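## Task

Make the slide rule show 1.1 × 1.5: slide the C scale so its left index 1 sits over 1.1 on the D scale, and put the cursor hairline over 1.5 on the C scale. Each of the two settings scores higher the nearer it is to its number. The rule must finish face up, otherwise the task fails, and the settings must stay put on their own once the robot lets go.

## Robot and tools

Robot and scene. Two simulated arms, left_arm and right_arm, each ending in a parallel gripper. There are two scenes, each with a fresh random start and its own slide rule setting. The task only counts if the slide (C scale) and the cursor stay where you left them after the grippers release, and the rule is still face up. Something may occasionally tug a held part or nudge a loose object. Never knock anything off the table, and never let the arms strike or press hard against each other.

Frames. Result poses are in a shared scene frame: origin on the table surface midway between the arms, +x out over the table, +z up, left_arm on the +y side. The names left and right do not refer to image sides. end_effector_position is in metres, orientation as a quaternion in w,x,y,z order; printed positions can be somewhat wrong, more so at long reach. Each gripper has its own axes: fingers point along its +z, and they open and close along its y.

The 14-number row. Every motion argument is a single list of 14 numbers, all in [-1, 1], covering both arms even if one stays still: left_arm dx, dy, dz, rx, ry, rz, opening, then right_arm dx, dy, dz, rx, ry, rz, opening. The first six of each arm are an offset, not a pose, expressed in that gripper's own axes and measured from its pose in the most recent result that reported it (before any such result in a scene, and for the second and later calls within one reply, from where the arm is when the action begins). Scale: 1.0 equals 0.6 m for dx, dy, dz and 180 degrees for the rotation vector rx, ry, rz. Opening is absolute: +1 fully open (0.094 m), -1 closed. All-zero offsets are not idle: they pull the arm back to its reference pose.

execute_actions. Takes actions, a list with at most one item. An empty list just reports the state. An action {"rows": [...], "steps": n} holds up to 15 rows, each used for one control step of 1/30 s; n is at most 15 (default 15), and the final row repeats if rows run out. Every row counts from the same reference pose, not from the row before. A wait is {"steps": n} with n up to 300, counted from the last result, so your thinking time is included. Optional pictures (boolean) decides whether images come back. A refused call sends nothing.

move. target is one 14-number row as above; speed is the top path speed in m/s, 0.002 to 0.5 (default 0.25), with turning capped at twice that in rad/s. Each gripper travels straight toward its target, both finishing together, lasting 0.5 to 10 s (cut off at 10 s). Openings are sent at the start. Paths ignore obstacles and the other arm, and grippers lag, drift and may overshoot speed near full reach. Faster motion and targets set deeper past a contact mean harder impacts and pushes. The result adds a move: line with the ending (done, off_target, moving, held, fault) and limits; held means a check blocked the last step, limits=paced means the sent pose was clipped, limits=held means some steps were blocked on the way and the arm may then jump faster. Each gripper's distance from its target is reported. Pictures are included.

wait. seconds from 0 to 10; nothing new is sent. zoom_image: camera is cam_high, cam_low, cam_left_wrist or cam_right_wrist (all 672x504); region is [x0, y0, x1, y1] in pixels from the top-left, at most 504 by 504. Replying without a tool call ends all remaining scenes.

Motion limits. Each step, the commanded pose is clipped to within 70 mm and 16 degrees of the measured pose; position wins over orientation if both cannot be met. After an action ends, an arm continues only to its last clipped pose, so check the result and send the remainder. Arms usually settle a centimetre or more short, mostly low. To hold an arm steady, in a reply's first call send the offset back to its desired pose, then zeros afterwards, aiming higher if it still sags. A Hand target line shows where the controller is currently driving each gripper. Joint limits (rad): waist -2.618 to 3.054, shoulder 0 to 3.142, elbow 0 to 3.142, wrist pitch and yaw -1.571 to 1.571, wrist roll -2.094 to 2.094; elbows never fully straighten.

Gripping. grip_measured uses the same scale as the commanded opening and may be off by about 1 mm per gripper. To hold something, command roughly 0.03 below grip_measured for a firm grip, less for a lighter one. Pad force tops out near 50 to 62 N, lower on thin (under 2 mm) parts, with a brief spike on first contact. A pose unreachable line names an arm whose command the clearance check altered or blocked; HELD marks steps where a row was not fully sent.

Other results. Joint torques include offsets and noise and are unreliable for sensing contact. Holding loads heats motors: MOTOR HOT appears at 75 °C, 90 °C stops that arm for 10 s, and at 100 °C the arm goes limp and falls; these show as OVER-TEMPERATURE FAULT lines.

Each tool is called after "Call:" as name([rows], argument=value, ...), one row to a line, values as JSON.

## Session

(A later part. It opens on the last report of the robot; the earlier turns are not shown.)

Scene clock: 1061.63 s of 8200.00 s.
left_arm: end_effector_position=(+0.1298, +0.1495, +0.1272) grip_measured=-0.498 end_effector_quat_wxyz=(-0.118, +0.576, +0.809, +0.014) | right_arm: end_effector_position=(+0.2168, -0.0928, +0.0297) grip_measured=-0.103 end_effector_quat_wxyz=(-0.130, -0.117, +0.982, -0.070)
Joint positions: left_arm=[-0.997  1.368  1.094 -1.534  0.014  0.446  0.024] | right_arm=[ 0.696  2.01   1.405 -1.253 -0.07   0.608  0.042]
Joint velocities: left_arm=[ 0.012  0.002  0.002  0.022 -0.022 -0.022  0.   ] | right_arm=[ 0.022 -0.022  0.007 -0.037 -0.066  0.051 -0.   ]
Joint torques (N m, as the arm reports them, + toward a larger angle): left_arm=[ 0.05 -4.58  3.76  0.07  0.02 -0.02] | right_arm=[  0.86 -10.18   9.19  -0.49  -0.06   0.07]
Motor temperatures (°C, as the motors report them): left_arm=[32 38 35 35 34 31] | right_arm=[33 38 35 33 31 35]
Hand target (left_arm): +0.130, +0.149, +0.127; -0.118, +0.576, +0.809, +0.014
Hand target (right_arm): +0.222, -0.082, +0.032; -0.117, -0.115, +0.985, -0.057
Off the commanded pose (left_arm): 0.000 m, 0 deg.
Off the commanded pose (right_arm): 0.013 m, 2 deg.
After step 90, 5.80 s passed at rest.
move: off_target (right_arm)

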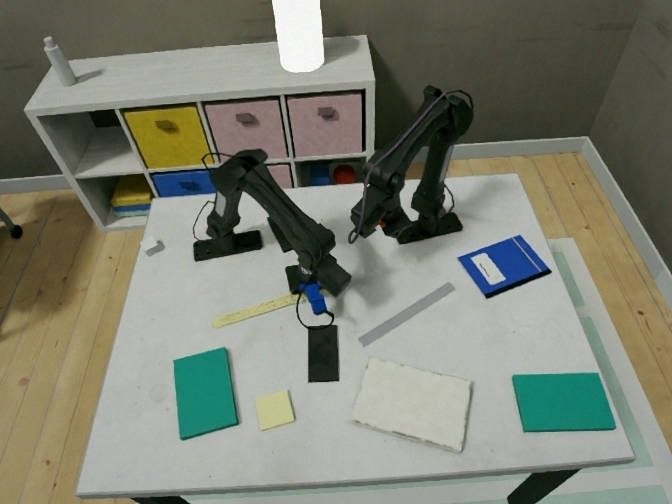

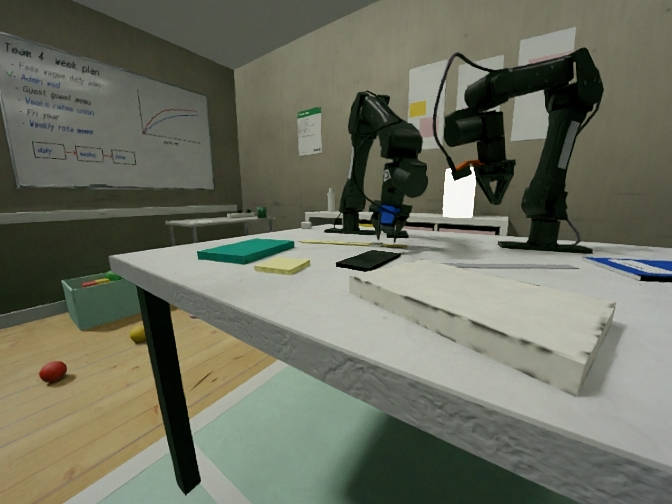

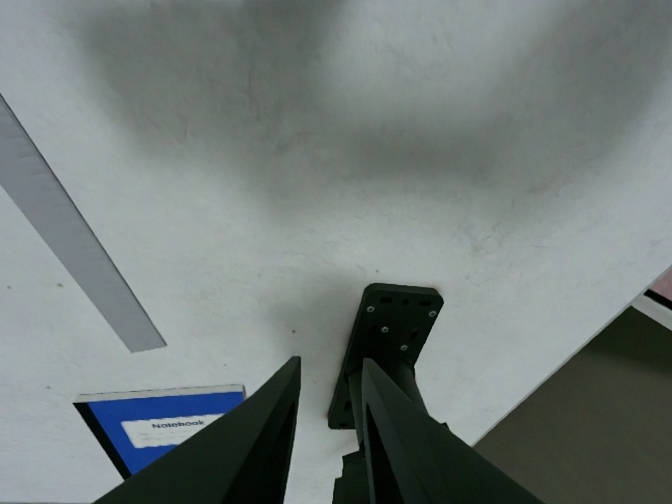

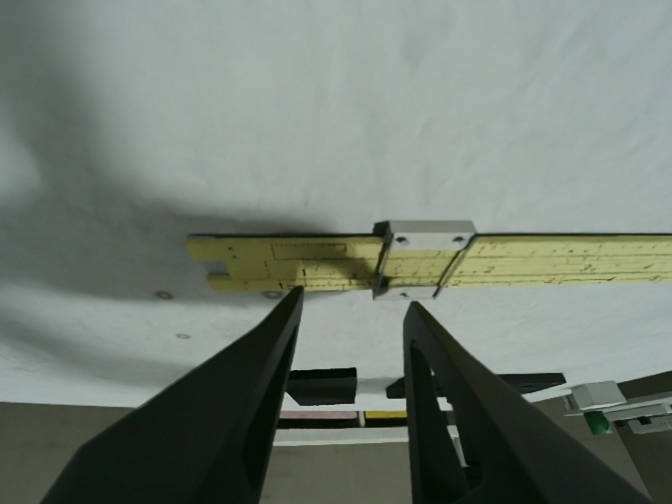

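Call:
move(target=[0,0,0,0,0,0,-0.5, 0.05,-0.05,-0.15,0,0,0,0], speed=0.15)

Scene clock: 1068.40 s of 8200.00 s.
left_arm: end_effector_position=(+0.1298, +0.1495, +0.1272) grip_measured=-0.498 end_effector_quat_wxyz=(-0.118, +0.576, +0.809, +0.014) | right_arm: end_effector_position=(+0.2120, -0.1097, +0.1174) grip_measured=-0.003 end_effector_quat_wxyz=(-0.128, -0.115, +0.983, -0.064)
Joint positions: left_arm=[-0.997  1.368  1.094 -1.534  0.014  0.446  0.024] | right_arm=[ 0.669  1.871  1.571 -1.55  -0.07   0.586  0.047]
Joint velocities: left_arm=[ 0.022  0.017 -0.017 -0.022  0.051  0.051  0.001] | right_arm=[ 0.022 -0.007 -0.007 -0.007 -0.066 -0.051 -0.001]
Joint torques (N m, as the arm reports them, + toward a larger angle): left_arm=[ 0.07 -4.54  3.56  0.06  0.02 -0.03] | right_arm=[ -0.51 -11.35   9.14  -0.83   0.13  -0.06]
Motor temperatures (°C, as the motors report them): left_arm=[32 38 35 35 34 31] | right_arm=[33 38 36 33 31 35]
Hand target (left_arm): +0.130, +0.149, +0.127; -0.118, +0.576, +0.809, +0.014
Hand target (right_arm): +0.216, -0.112, +0.127; -0.119, -0.117, +0.984, -0.061
Off the commanded pose (left_arm): 0.000 m, 0 deg.
Off the commanded pose (right_arm): 0.012 m, 1 deg.
joint sent to its limit (right arm) — the command would take joint 4 (wrist pitch) past its lower limit, so that joint was sent only as far as its limit.
After step 90, 2.60 s passed at rest.
move: off_target (right_arm)

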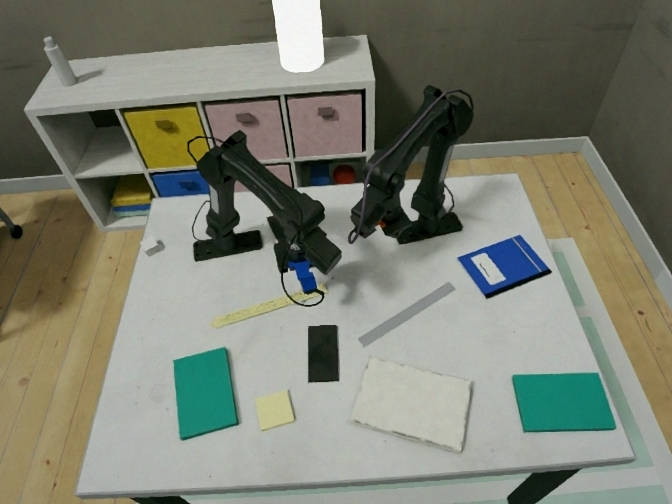

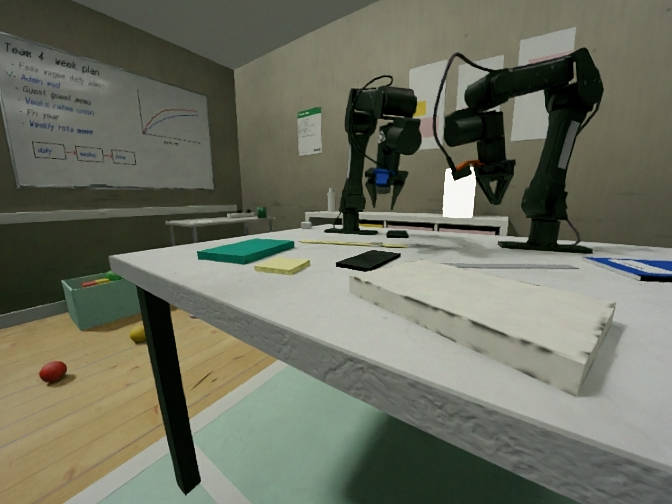

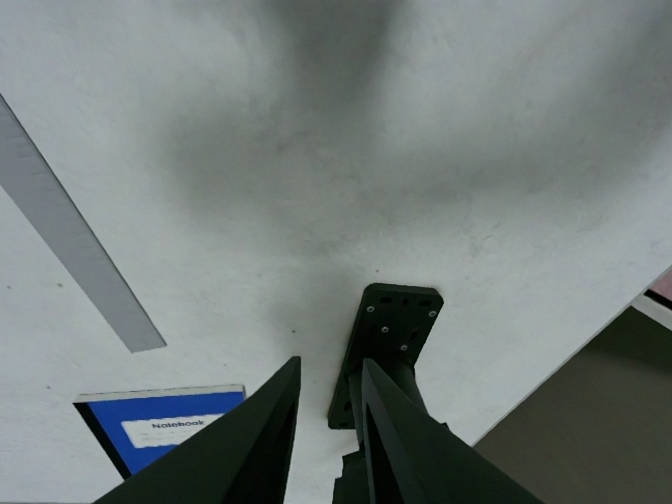

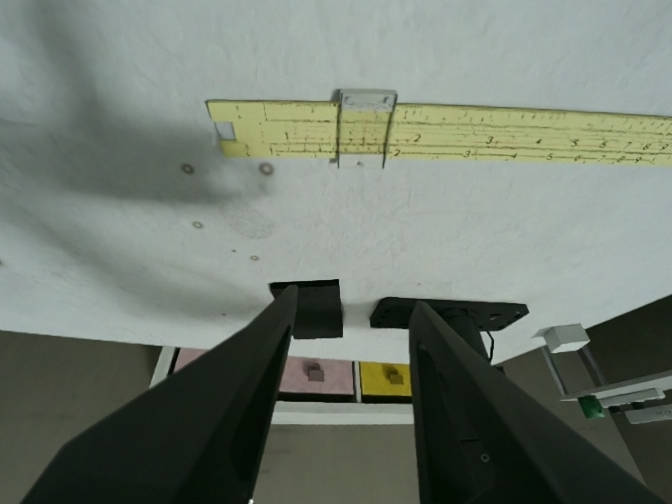

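Call:
finished_scene(scene=1)

The scene is finished: the task was done.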